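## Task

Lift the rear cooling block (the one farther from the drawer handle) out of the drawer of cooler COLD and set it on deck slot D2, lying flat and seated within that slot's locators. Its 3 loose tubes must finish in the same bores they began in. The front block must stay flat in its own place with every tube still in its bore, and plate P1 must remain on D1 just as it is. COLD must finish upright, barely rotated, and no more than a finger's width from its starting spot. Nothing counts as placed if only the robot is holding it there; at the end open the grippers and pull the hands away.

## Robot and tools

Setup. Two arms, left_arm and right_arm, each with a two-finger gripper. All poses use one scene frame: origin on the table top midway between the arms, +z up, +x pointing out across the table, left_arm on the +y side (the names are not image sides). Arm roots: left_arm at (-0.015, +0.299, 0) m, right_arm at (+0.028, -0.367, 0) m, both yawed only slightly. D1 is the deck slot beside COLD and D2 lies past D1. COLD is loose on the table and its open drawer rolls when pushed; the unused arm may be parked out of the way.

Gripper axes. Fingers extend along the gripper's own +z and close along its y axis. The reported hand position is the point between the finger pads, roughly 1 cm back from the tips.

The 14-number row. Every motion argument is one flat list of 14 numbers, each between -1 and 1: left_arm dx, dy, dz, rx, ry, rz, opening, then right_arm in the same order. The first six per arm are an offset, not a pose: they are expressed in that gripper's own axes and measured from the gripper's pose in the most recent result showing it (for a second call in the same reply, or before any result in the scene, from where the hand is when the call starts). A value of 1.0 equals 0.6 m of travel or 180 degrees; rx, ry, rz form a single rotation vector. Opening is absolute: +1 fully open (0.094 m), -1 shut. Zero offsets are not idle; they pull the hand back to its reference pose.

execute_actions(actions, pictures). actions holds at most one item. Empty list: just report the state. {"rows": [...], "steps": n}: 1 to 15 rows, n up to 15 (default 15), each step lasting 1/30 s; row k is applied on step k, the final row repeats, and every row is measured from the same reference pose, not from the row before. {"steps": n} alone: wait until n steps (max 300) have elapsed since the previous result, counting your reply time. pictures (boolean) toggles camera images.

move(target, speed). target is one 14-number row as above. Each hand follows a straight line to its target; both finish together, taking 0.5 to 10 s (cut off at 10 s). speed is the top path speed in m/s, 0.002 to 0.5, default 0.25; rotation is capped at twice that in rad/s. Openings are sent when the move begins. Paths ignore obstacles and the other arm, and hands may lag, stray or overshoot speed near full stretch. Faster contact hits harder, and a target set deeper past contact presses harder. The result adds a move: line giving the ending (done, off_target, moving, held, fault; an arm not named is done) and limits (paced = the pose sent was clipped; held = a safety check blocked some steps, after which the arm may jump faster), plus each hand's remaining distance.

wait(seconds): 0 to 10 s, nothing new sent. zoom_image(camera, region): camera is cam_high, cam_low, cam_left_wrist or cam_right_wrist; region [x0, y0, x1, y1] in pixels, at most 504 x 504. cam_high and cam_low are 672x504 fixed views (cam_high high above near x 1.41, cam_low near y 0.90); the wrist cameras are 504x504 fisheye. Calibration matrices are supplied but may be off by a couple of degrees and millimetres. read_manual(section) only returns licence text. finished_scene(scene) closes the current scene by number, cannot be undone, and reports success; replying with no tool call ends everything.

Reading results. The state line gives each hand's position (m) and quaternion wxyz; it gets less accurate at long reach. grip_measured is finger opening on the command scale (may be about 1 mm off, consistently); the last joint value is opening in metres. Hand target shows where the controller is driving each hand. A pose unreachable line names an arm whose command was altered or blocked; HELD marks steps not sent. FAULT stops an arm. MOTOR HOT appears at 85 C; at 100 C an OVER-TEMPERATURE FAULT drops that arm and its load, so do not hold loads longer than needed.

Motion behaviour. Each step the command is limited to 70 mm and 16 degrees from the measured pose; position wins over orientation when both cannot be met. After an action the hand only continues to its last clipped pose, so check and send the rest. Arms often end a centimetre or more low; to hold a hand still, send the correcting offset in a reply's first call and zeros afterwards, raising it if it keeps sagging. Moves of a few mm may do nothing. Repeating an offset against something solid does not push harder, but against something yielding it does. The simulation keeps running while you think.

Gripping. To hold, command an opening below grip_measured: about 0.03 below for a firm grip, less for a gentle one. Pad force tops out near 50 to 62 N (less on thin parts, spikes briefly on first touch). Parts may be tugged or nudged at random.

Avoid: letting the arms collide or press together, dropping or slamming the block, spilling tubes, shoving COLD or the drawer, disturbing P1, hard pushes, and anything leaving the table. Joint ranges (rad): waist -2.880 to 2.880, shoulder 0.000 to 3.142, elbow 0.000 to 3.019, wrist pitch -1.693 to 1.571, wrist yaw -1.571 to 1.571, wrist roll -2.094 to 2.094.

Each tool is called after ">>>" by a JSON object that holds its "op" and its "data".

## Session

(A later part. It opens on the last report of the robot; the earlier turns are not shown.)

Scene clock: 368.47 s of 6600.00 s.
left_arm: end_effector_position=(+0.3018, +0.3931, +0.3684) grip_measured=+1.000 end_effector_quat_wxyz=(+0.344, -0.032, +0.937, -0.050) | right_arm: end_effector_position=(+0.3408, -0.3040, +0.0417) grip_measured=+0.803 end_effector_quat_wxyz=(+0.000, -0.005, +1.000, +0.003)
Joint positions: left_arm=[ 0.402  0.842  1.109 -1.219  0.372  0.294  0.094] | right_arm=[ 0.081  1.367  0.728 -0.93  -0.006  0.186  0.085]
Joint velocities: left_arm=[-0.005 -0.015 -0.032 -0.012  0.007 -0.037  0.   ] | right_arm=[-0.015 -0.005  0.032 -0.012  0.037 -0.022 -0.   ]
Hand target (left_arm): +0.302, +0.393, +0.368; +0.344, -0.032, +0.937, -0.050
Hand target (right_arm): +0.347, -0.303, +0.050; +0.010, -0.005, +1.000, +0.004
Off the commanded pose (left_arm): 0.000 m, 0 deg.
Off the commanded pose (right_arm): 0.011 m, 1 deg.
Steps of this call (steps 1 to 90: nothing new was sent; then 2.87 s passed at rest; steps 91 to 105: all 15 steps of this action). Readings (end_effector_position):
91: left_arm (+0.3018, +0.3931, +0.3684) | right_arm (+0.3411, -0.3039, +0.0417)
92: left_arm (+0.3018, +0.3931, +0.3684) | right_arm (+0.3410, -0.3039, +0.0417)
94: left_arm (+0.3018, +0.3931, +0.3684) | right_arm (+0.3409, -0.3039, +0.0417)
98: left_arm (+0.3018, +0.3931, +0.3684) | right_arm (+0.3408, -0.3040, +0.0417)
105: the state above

>>> {"op": "execute_actions", "data": {"actions": [{"rows":[[0,0,0,0,0,0,1,-0.01,0.0012,-0.013,-0.0008,-0.006,0,0.77],[0,0,0,0,0,0,1,-0.0095,0.0012,-0.012,-0.0008,-0.0055,0,0.77],[0,0,0,0,0,0,1,-0.009,0.0012,-0.011,-0.0007,-0.005,0,0.77],[0,0,0,0,0,0,1,-0.0085,0.001,-0.01,-0.0006,-0.0045,0,0.77],[0,0,0,0,0,0,1,-0.008,0.001,-0.009,-0.0005,-0.004,0,0.77],[0,0,0,0,0,0,1,-0.0075,0.001,-0.008,-0.0005,-0.0035,0,0.77],[0,0,0,0,0,0,1,-0.007,0.001,-0.007,-0.0004,-0.003,0,0.77],[0,0,0,0,0,0,1,-0.0065,0.001,-0.006,-0.0004,-0.0025,0,0.77],[0,0,0,0,0,0,1,-0.006,0.001,-0.005,-0.0003,-0.002,0,0.77]],"steps":15}]}}

>>> {"op": "zoom_image", "data": {"camera": "cam_right_wrist", "region": [80, 20, 420, 140]}}

>>> {"op": "zoom_image", "data": {"camera": "cam_high", "region": [180, 240, 300, 320]}}

Scene clock: 376.70 s of 6600.00 s.
left_arm: end_effector_position=(+0.3018, +0.3931, +0.3684) grip_measured=+1.000 end_effector_quat_wxyz=(+0.344, -0.032, +0.937, -0.050) | right_arm: end_effector_position=(+0.3408, -0.3039, +0.0417) grip_measured=+0.803 end_effector_quat_wxyz=(+0.000, -0.005, +1.000, +0.003)
Joint positions: left_arm=[ 0.402  0.842  1.109 -1.219  0.372  0.294  0.094] | right_arm=[ 0.081  1.367  0.728 -0.93  -0.006  0.186  0.085]
Joint velocities: left_arm=[-0.015 -0.005  0.012 -0.007 -0.095 -0.007  0.   ] | right_arm=[-0.005 -0.015  0.002 -0.002 -0.037 -0.007  0.001]
Hand target (left_arm): +0.302, +0.393, +0.368; +0.344, -0.032, +0.937, -0.050
Hand target (right_arm): +0.344, -0.303, +0.045; +0.004, -0.005, +1.000, +0.004
Off the commanded pose (left_arm): 0.000 m, 0 deg.
Off the commanded pose (right_arm): 0.005 m, 0 deg.
Steps of this call (steps 1 to 90: nothing new was sent; then 4.73 s passed at rest; steps 91 to 105: all 15 steps of this action). Readings (end_effector_position):
91: left_arm (+0.3018, +0.3931, +0.3684) | right_arm (+0.3408, -0.3040, +0.0417)
92: left_arm (+0.3018, +0.3931, +0.3684) | right_arm (+0.3408, -0.3040, +0.0417)
94: left_arm (+0.3018, +0.3931, +0.3684) | right_arm (+0.3408, -0.3040, +0.0417)
98: left_arm (+0.3018, +0.3931, +0.3684) | right_arm (+0.3408, -0.3039, +0.0417)
105: the state above
camera_calibration (this result's frames):
cam_left_wrist: T_world_to_cam=[[0.0473871, -0.993563, 0.102893, 0.340019], [-0.995199, -0.0557922, -0.0804082, 0.356653], [0.0856313, -0.0985892, -0.991437, 0.503628], [0, 0, 0, 1]] pos_world=[0.295702, 0.407381, 0.493007]
cam_right_wrist: T_world_to_cam=[[0.0130278, -0.999911, 0.00302876, -0.307037], [-0.795926, -0.00853651, 0.605334, 0.250679], [-0.605254, -0.0102968, -0.795966, 0.362179], [0, 0, 0, 1]] pos_world=[0.422733, -0.30114, 0.137468]

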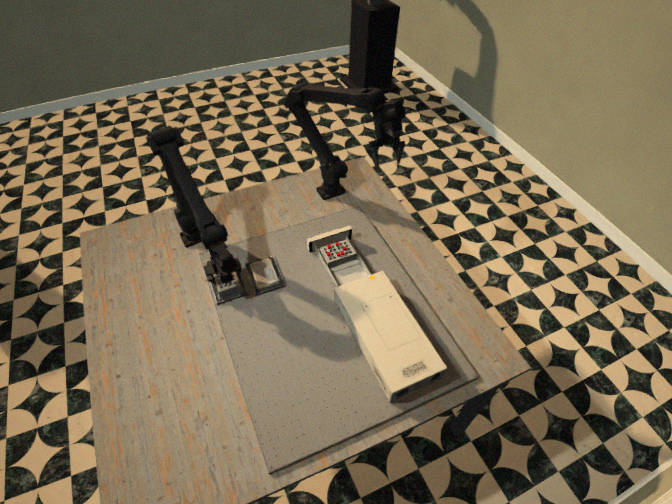

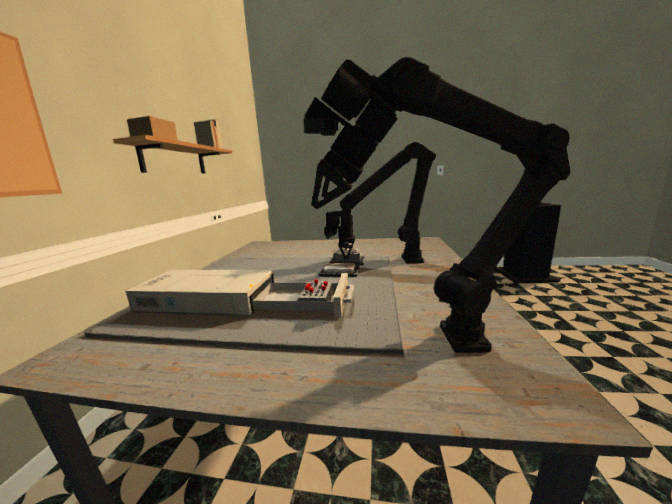

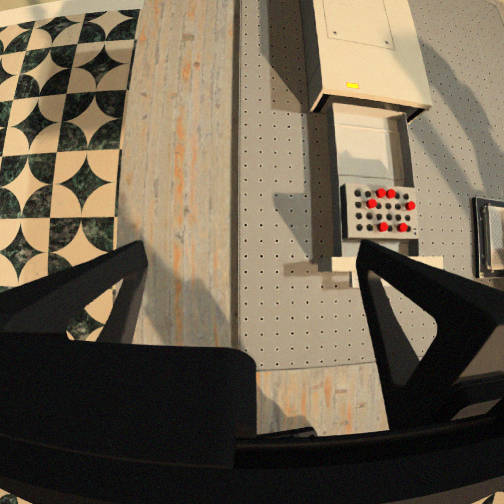

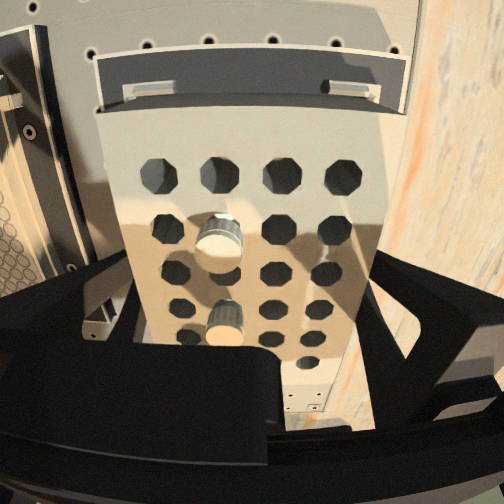

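Region (80, 20, 420, 140) of cam_right_wrist's 504x504 image, scaled by 1.482, with more detail than that image has; it fills the top 178 rows of this view, and the rest is white.

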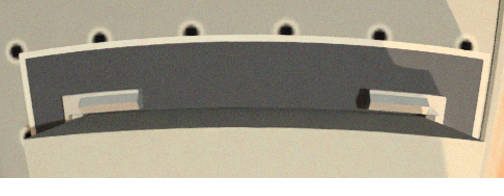

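Region (180, 240, 300, 320) of cam_high's 672x504 image, scaled by 4.200, with more detail than that image has.

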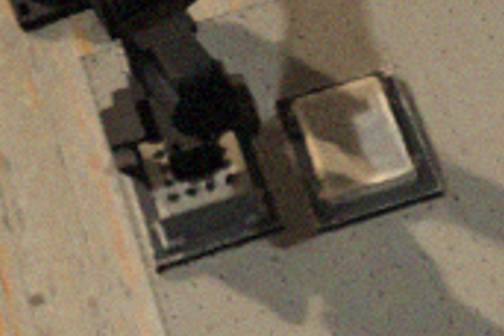

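>>> {"op": "execute_actions", "data": {"actions": [{"rows":[[0,0,0,0,0,0,1,-0.003,0,-0.003,0,-0.001,0,0.78],[0,0,0,0,0,0,1,0,0,0,0,0,0,0.785],[0,0,0,0,0,0,1,0,0,0,0,0,0,0.79],[0,0,0,0,0,0,1,0,0,0,0,0,0,0.795],[0,0,0,0,0,0,1,0,0,0,0,0,0,0.8],[0,0,0,0,0,0,1,0,0,0,0,0,0,0.805],[0,0,0,0,0,0,1,0,0,0,0,0,0,0.81],[0,0,0,0,0,0,1,0,0,0,0,0,0,0.82],[0,0,0,0,0,0,1,0,0,0,0,0,0,0.84],[0,0,0,0,0,0,1,0,0,0,0,0,0,0.87],[0,0,0,0,0,0,1,0,0,0,0,0,0,0.9],[0,0,0,0,0,0,1,0,0,0,0,0,0,0.94],[0,0,0,0,0,0,1,0,0,0,0,0,0,1]],"steps":15}]}}

>>> {"op": "zoom_image", "data": {"camera": "cam_right_wrist", "region": [80, 20, 420, 140]}}

Scene clock: 384.20 s of 6600.00 s.
left_arm: end_effector_position=(+0.3018, +0.3931, +0.3684) grip_measured=+1.000 end_effector_quat_wxyz=(+0.344, -0.032, +0.937, -0.050) | right_arm: end_effector_position=(+0.3405, -0.3040, +0.0414) grip_measured=+1.000 end_effector_quat_wxyz=(+0.000, -0.005, +1.000, +0.003)
Joint positions: left_arm=[ 0.402  0.842  1.109 -1.219  0.372  0.294  0.094] | right_arm=[ 0.081  1.367  0.727 -0.93  -0.006  0.186  0.094]
Joint velocities: left_arm=[ 0.015 -0.015 -0.002 -0.002  0.051  0.051  0.   ] | right_arm=[-0.015  0.005 -0.017  0.022 -0.037  0.022  0.001]
Hand target (left_arm): +0.302, +0.393, +0.368; +0.344, -0.032, +0.937, -0.050
Hand target (right_arm): +0.341, -0.304, +0.042; +0.000, -0.005, +1.000, +0.003
Off the commanded pose (left_arm): 0.000 m, 0 deg.
Off the commanded pose (right_arm): 0.000 m, 0 deg.
Steps of this call (steps 1 to 90: nothing new was sent; then 4.00 s passed at rest; steps 91 to 105: all 15 steps of this action). Readings (end_effector_position):
91: left_arm (+0.3018, +0.3931, +0.3684) | right_arm (+0.3408, -0.3039, +0.0417)
92: left_arm (+0.3018, +0.3931, +0.3684) | right_arm (+0.3406, -0.3039, +0.0415)
94: left_arm (+0.3018, +0.3931, +0.3684) | right_arm (+0.3406, -0.3039, +0.0415)
98: left_arm (+0.3018, +0.3931, +0.3684) | right_arm (+0.3405, -0.3040, +0.0414)
105: the state above
camera_calibration (this result's frames):
cam_left_wrist: T_world_to_cam=[[0.0473871, -0.993563, 0.102893, 0.340019], [-0.995199, -0.0557922, -0.0804082, 0.356653], [0.0856313, -0.0985892, -0.991437, 0.503628], [0, 0, 0, 1]] pos_world=[0.295702, 0.407381, 0.493007]
cam_right_wrist: T_world_to_cam=[[0.0130301, -0.99991, 0.00316843, -0.307109], [-0.795473, -0.008446, 0.60593, 0.250387], [-0.605849, -0.0104157, -0.795511, 0.361926], [0, 0, 0, 1]] pos_world=[0.42245, -0.301197, 0.137172]

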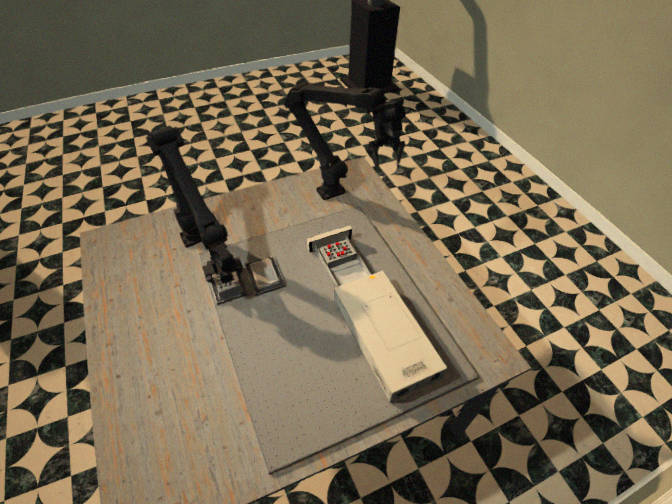

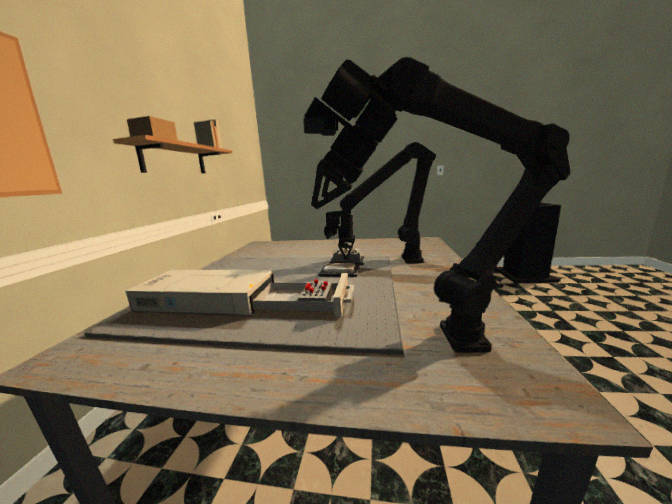

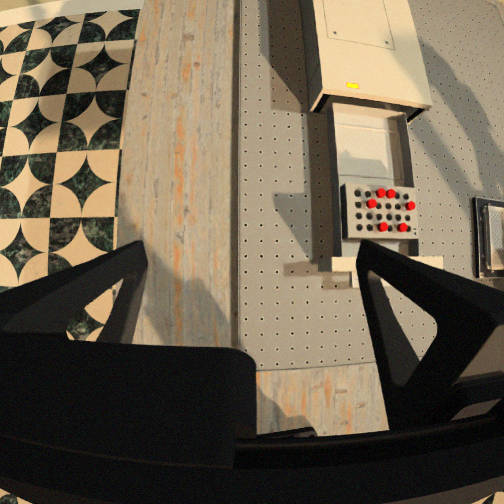

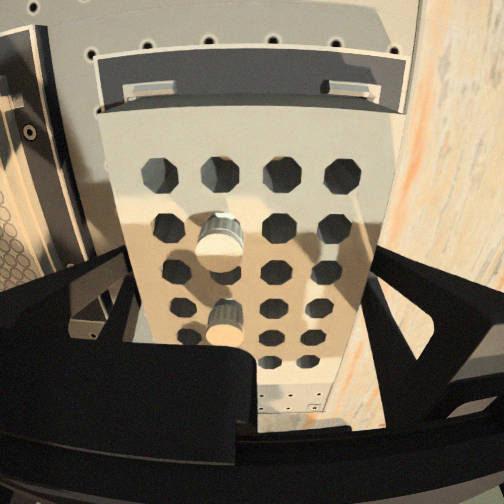

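Region (80, 20, 420, 140) of cam_right_wrist's 504x504 image, scaled by 1.482, with more detail than that image has; it fills the top 178 rows of this view, and the rest is white.

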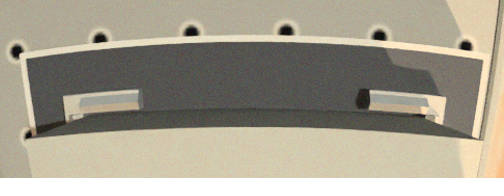

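>>> {"op": "move", "data": {"target": [0,0,0,0,0,0,1, -0.015,0.003,-0.2,-0.003,-0.015,0,1], "speed": 0.08}}

>>> {"op": "move", "data": {"target": [0,0,0,0,0,0,1, 0.2,0,-0.08,0,-0.08,0,1], "speed": 0.12}}

>>> {"op": "zoom_image", "data": {"camera": "cam_right_wrist", "region": [130, 30, 380, 280]}}

>>> {"op": "zoom_image", "data": {"camera": "cam_low", "region": [300, 230, 390, 290]}}

>>> {"op": "zoom_image", "data": {"camera": "cam_high", "region": [180, 240, 300, 320]}}

Scene clock: 390.40 s of 6600.00 s.
left_arm: end_effector_position=(+0.3018, +0.3931, +0.3684) grip_measured=+1.000 end_effector_quat_wxyz=(+0.344, -0.032, +0.937, -0.050) | right_arm: end_effector_position=(+0.3350, -0.3051, +0.1450) grip_measured=+1.000 end_effector_quat_wxyz=(+0.008, -0.005, +1.000, +0.005)
Joint positions: left_arm=[ 0.402  0.842  1.109 -1.219  0.372  0.294  0.094] | right_arm=[ 0.081  1.193  0.882 -1.243 -0.006  0.186  0.094]
Joint velocities: left_arm=[-0.015  0.005 -0.007 -0.017 -0.022 -0.007  0.   ] | right_arm=[-0.005 -0.005  0.002 -0.037  0.007 -0.066  0.   ]
Hand target (left_arm): +0.302, +0.393, +0.368; +0.344, -0.032, +0.937, -0.050
Hand target (right_arm): +0.347, -0.303, +0.161; +0.024, -0.006, +1.000, +0.008
Off the commanded pose (left_arm): 0.000 m, 0 deg.
Off the commanded pose (right_arm): 0.022 m, 2 deg.
After step 90, 1.33 s passed at rest.
move: off_target (right_arm)
camera_calibration (this result's frames):
cam_left_wrist: T_world_to_cam=[[0.0473871, -0.993563, 0.102893, 0.340019], [-0.995199, -0.0557922, -0.0804082, 0.356653], [0.0856313, -0.0985892, -0.991437, 0.503628], [0, 0, 0, 1]] pos_world=[0.295702, 0.407381, 0.493007]
cam_right_wrist: T_world_to_cam=[[0.0130036, -0.999915, 0.000374688, -0.308041], [-0.80445, -0.0102391, 0.593932, 0.187511], [-0.593878, -0.00802467, -0.804515, 0.439006], [0, 0, 0, 1]] pos_world=[0.415565, -0.302572, 0.241934]

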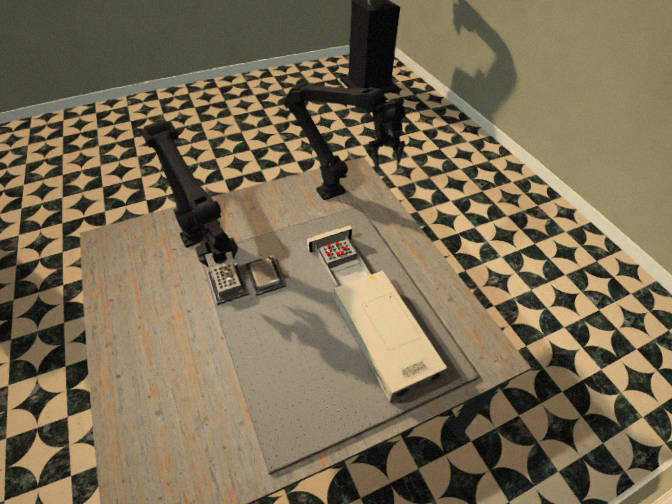

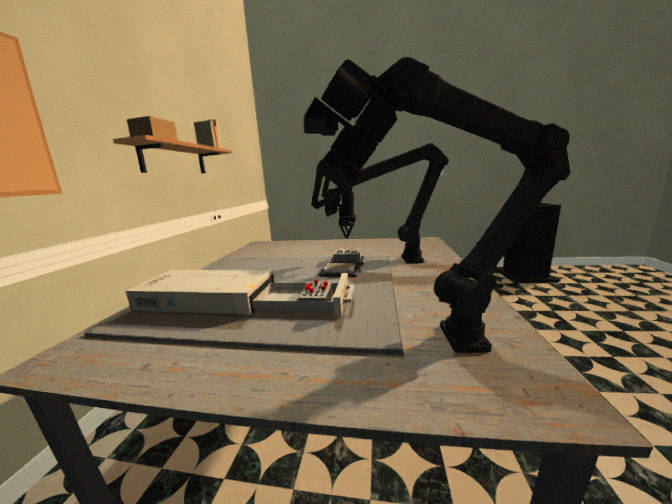

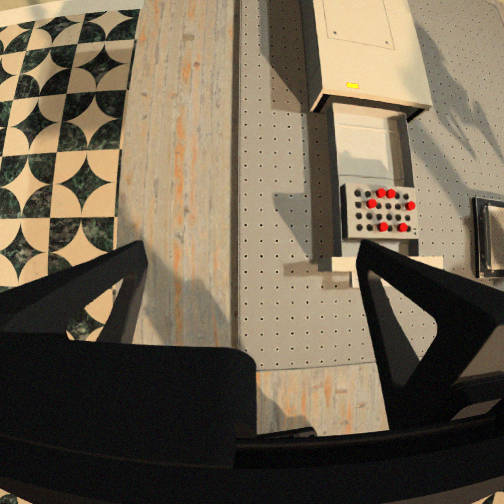

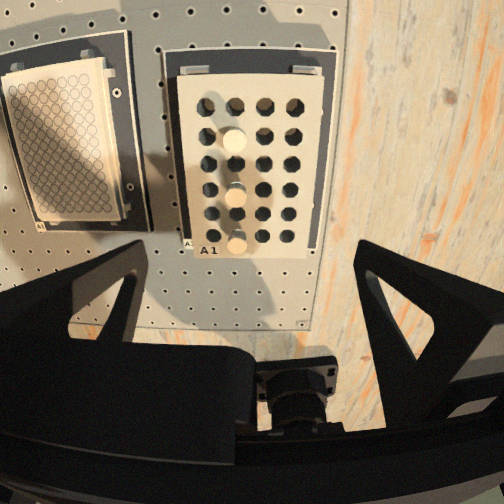

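Scene clock: 391.97 s of 6600.00 s.
left_arm: end_effector_position=(+0.3018, +0.3931, +0.3684) grip_measured=+1.000 end_effector_quat_wxyz=(+0.344, -0.032, +0.937, -0.050) | right_arm: end_effector_position=(+0.2185, -0.3062, +0.1917) grip_measured=+1.000 end_effector_quat_wxyz=(+0.144, -0.009, +0.990, +0.004)
Joint positions: left_arm=[ 0.402  0.842  1.109 -1.219  0.372  0.294  0.094] | right_arm=[ 0.282  0.616  0.676 -1.36   0.101  0.366  0.094]
Joint velocities: left_arm=[-0.005  0.005  0.012 -0.012 -0.066  0.007  0.   ] | right_arm=[-0.024 -0.005 -0.007 -0.002  0.007 -0.022  0.   ]
Hand target (left_arm): +0.302, +0.393, +0.368; +0.344, -0.032, +0.937, -0.050
Hand target (right_arm): +0.215, -0.306, +0.187; +0.134, -0.006, +0.991, -0.000
Off the commanded pose (left_arm): 0.000 m, 0 deg.
Off the commanded pose (right_arm): 0.004 m, 1 deg.
move: done
camera_calibration (this result's frames):
cam_left_wrist: T_world_to_cam=[[0.0473871, -0.993563, 0.102893, 0.340019], [-0.995199, -0.0557922, -0.0804082, 0.356653], [0.0856313, -0.0985892, -0.991437, 0.503628], [0, 0, 0, 1]] pos_world=[0.295702, 0.407381, 0.493007]
cam_right_wrist: T_world_to_cam=[[0.0182696, -0.999824, 0.00429167, -0.30959], [-0.934891, -0.015561, 0.354595, 0.138783], [-0.354466, -0.0104905, -0.93501, 0.379397], [0, 0, 0, 1]] pos_world=[0.269886, -0.303395, 0.306857]

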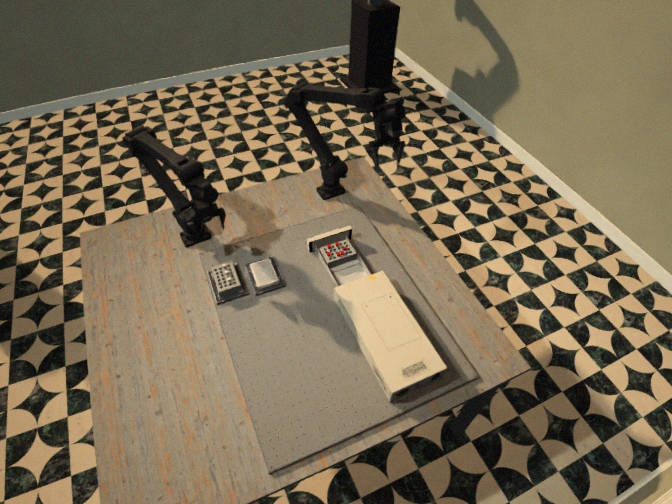

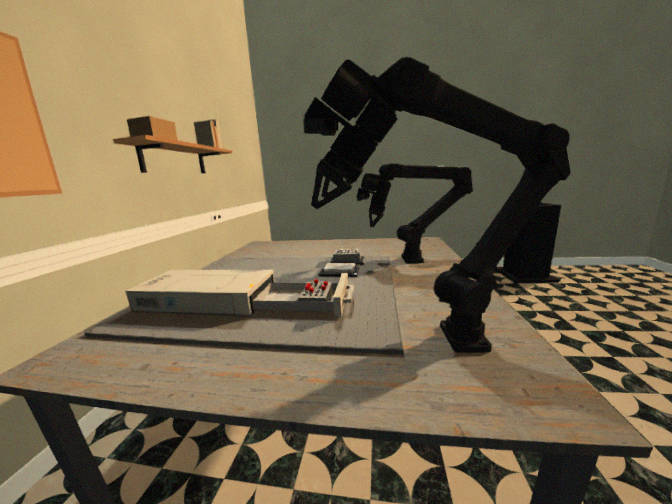

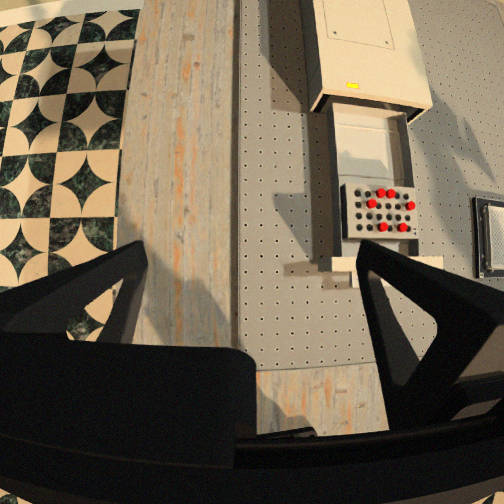

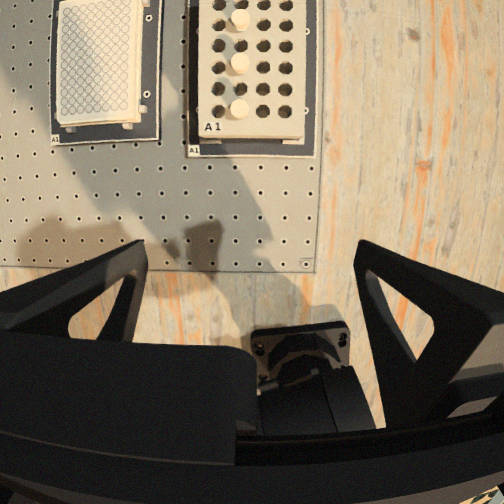

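Region (130, 30, 380, 280) of cam_right_wrist's 504x504 image, scaled by 2.016, with more detail than that image has.

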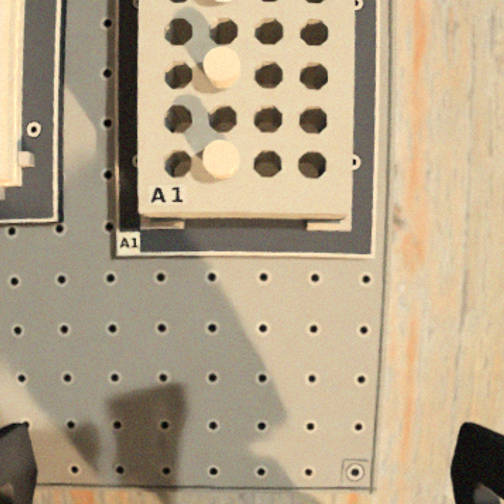

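Region (300, 230, 390, 290) of cam_low's 672x504 image, scaled by 5.600, with more detail than that image has.

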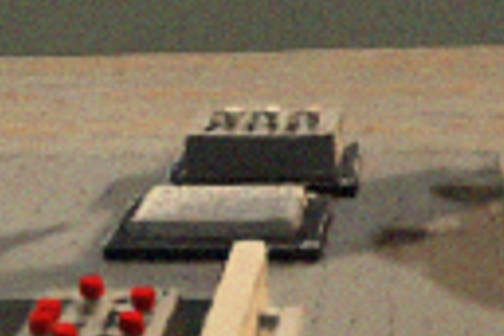

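Region (180, 240, 300, 320) of cam_high's 672x504 image, scaled by 4.200, with more detail than that image has.

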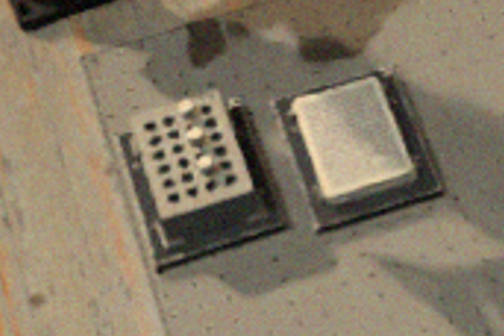

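>>> {"op": "zoom_image", "data": {"camera": "cam_right_wrist", "region": [185, 110, 325, 165]}}

>>> {"op": "move", "data": {"target": [0,0,0,0,0,0,1, 0.06,0,0.11,0,-0.13,0,1], "speed": 0.12}}

Region (185, 110, 325, 165) of cam_right_wrist's 504x504 image, scaled by 3.600, with more detail than that image has; it fills the top 198 rows of this view, and the rest is white.

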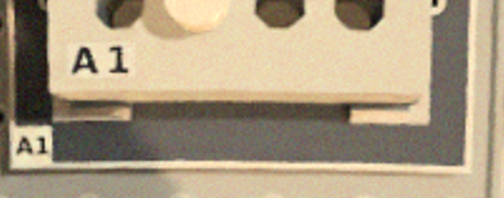

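Scene clock: 401.70 s of 6600.00 s.
left_arm: end_effector_position=(+0.3018, +0.3931, +0.3684) grip_measured=+1.000 end_effector_quat_wxyz=(+0.344, -0.032, +0.937, -0.050) | right_arm: end_effector_position=(+0.2054, -0.3094, +0.1161) grip_measured=+1.000 end_effector_quat_wxyz=(+0.337, -0.015, +0.941, -0.011)
Joint positions: left_arm=[ 0.402  0.842  1.109 -1.219  0.372  0.294  0.094] | right_arm=[ 0.607  0.242  0.307 -1.089  0.442  0.565  0.094]
Joint velocities: left_arm=[-0.015 -0.005  0.012 -0.002  0.066 -0.007  0.   ] | right_arm=[ 0.005  0.005 -0.022  0.007 -0.007  0.051  0.   ]
Hand target (left_arm): +0.302, +0.393, +0.368; +0.344, -0.032, +0.937, -0.050
Hand target (right_arm): +0.206, -0.306, +0.117; +0.344, -0.010, +0.939, -0.002
Off the commanded pose (left_arm): 0.000 m, 0 deg.
Off the commanded pose (right_arm): 0.005 m, 2 deg.
After step 90, 4.60 s passed at rest.
move: done
camera_calibration (this result's frames):
cam_left_wrist: T_world_to_cam=[[0.0473871, -0.993563, 0.102893, 0.340019], [-0.995199, -0.0557922, -0.0804082, 0.356653], [0.0856313, -0.0985892, -0.991437, 0.503628], [0, 0, 0, 1]] pos_world=[0.295702, 0.407381, 0.493007]
cam_right_wrist: T_world_to_cam=[[0.0170716, -0.99909, 0.039096, -0.31572], [-0.999149, -0.0185148, -0.0368543, 0.21095], [0.0375446, -0.0384336, -0.998556, 0.222187], [0, 0, 0, 1]] pos_world=[0.207819, -0.302987, 0.241983]

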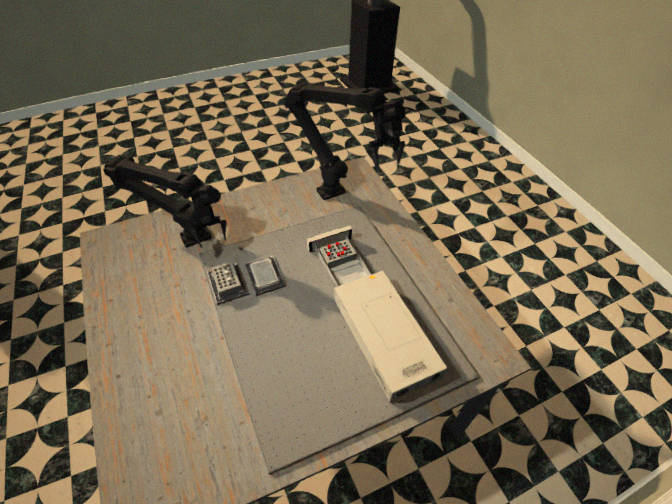

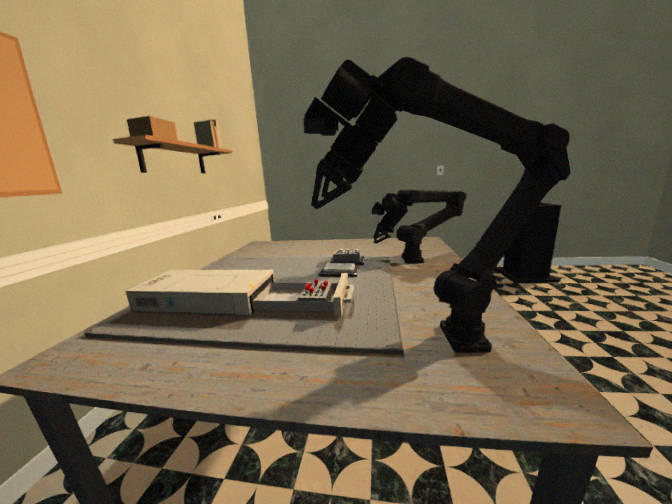

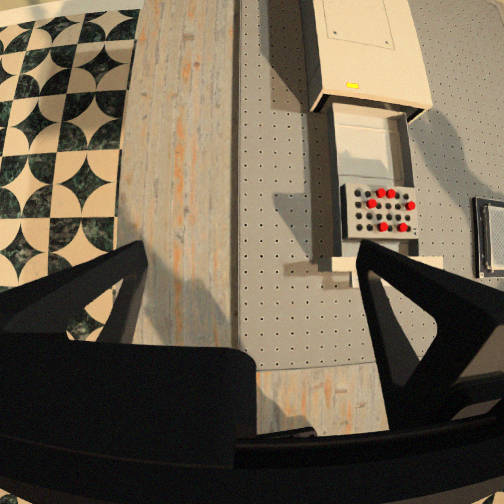

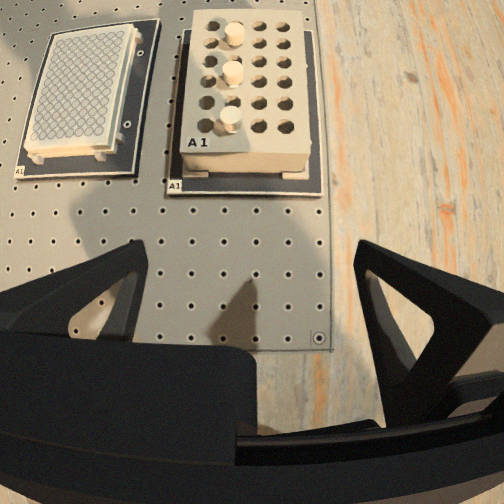

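>>> {"op": "zoom_image", "data": {"camera": "cam_right_wrist", "region": [165, 130, 250, 200]}}

>>> {"op": "zoom_image", "data": {"camera": "cam_right_wrist", "region": [245, 130, 330, 200]}}

Region (165, 130, 250, 200) of cam_right_wrist's 504x504 image, scaled by 5.929, with more detail than that image has; it fills the top 415 rows of this view, and the rest is white.

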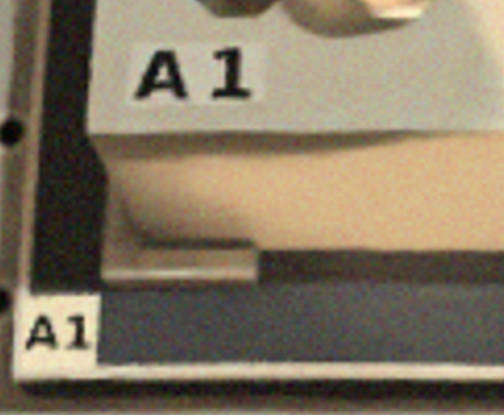

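Region (245, 130, 330, 200) of cam_right_wrist's 504x504 image, scaled by 5.929, with more detail than that image has; it fills the top 415 rows of this view, and the rest is white.

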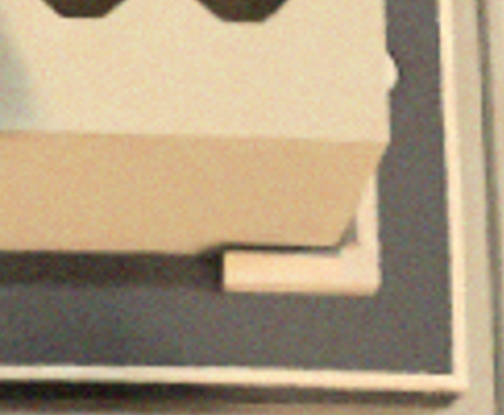

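>>> {"op": "finished_scene", "data": {"scene": 2}}

The scene is finished: the task was done.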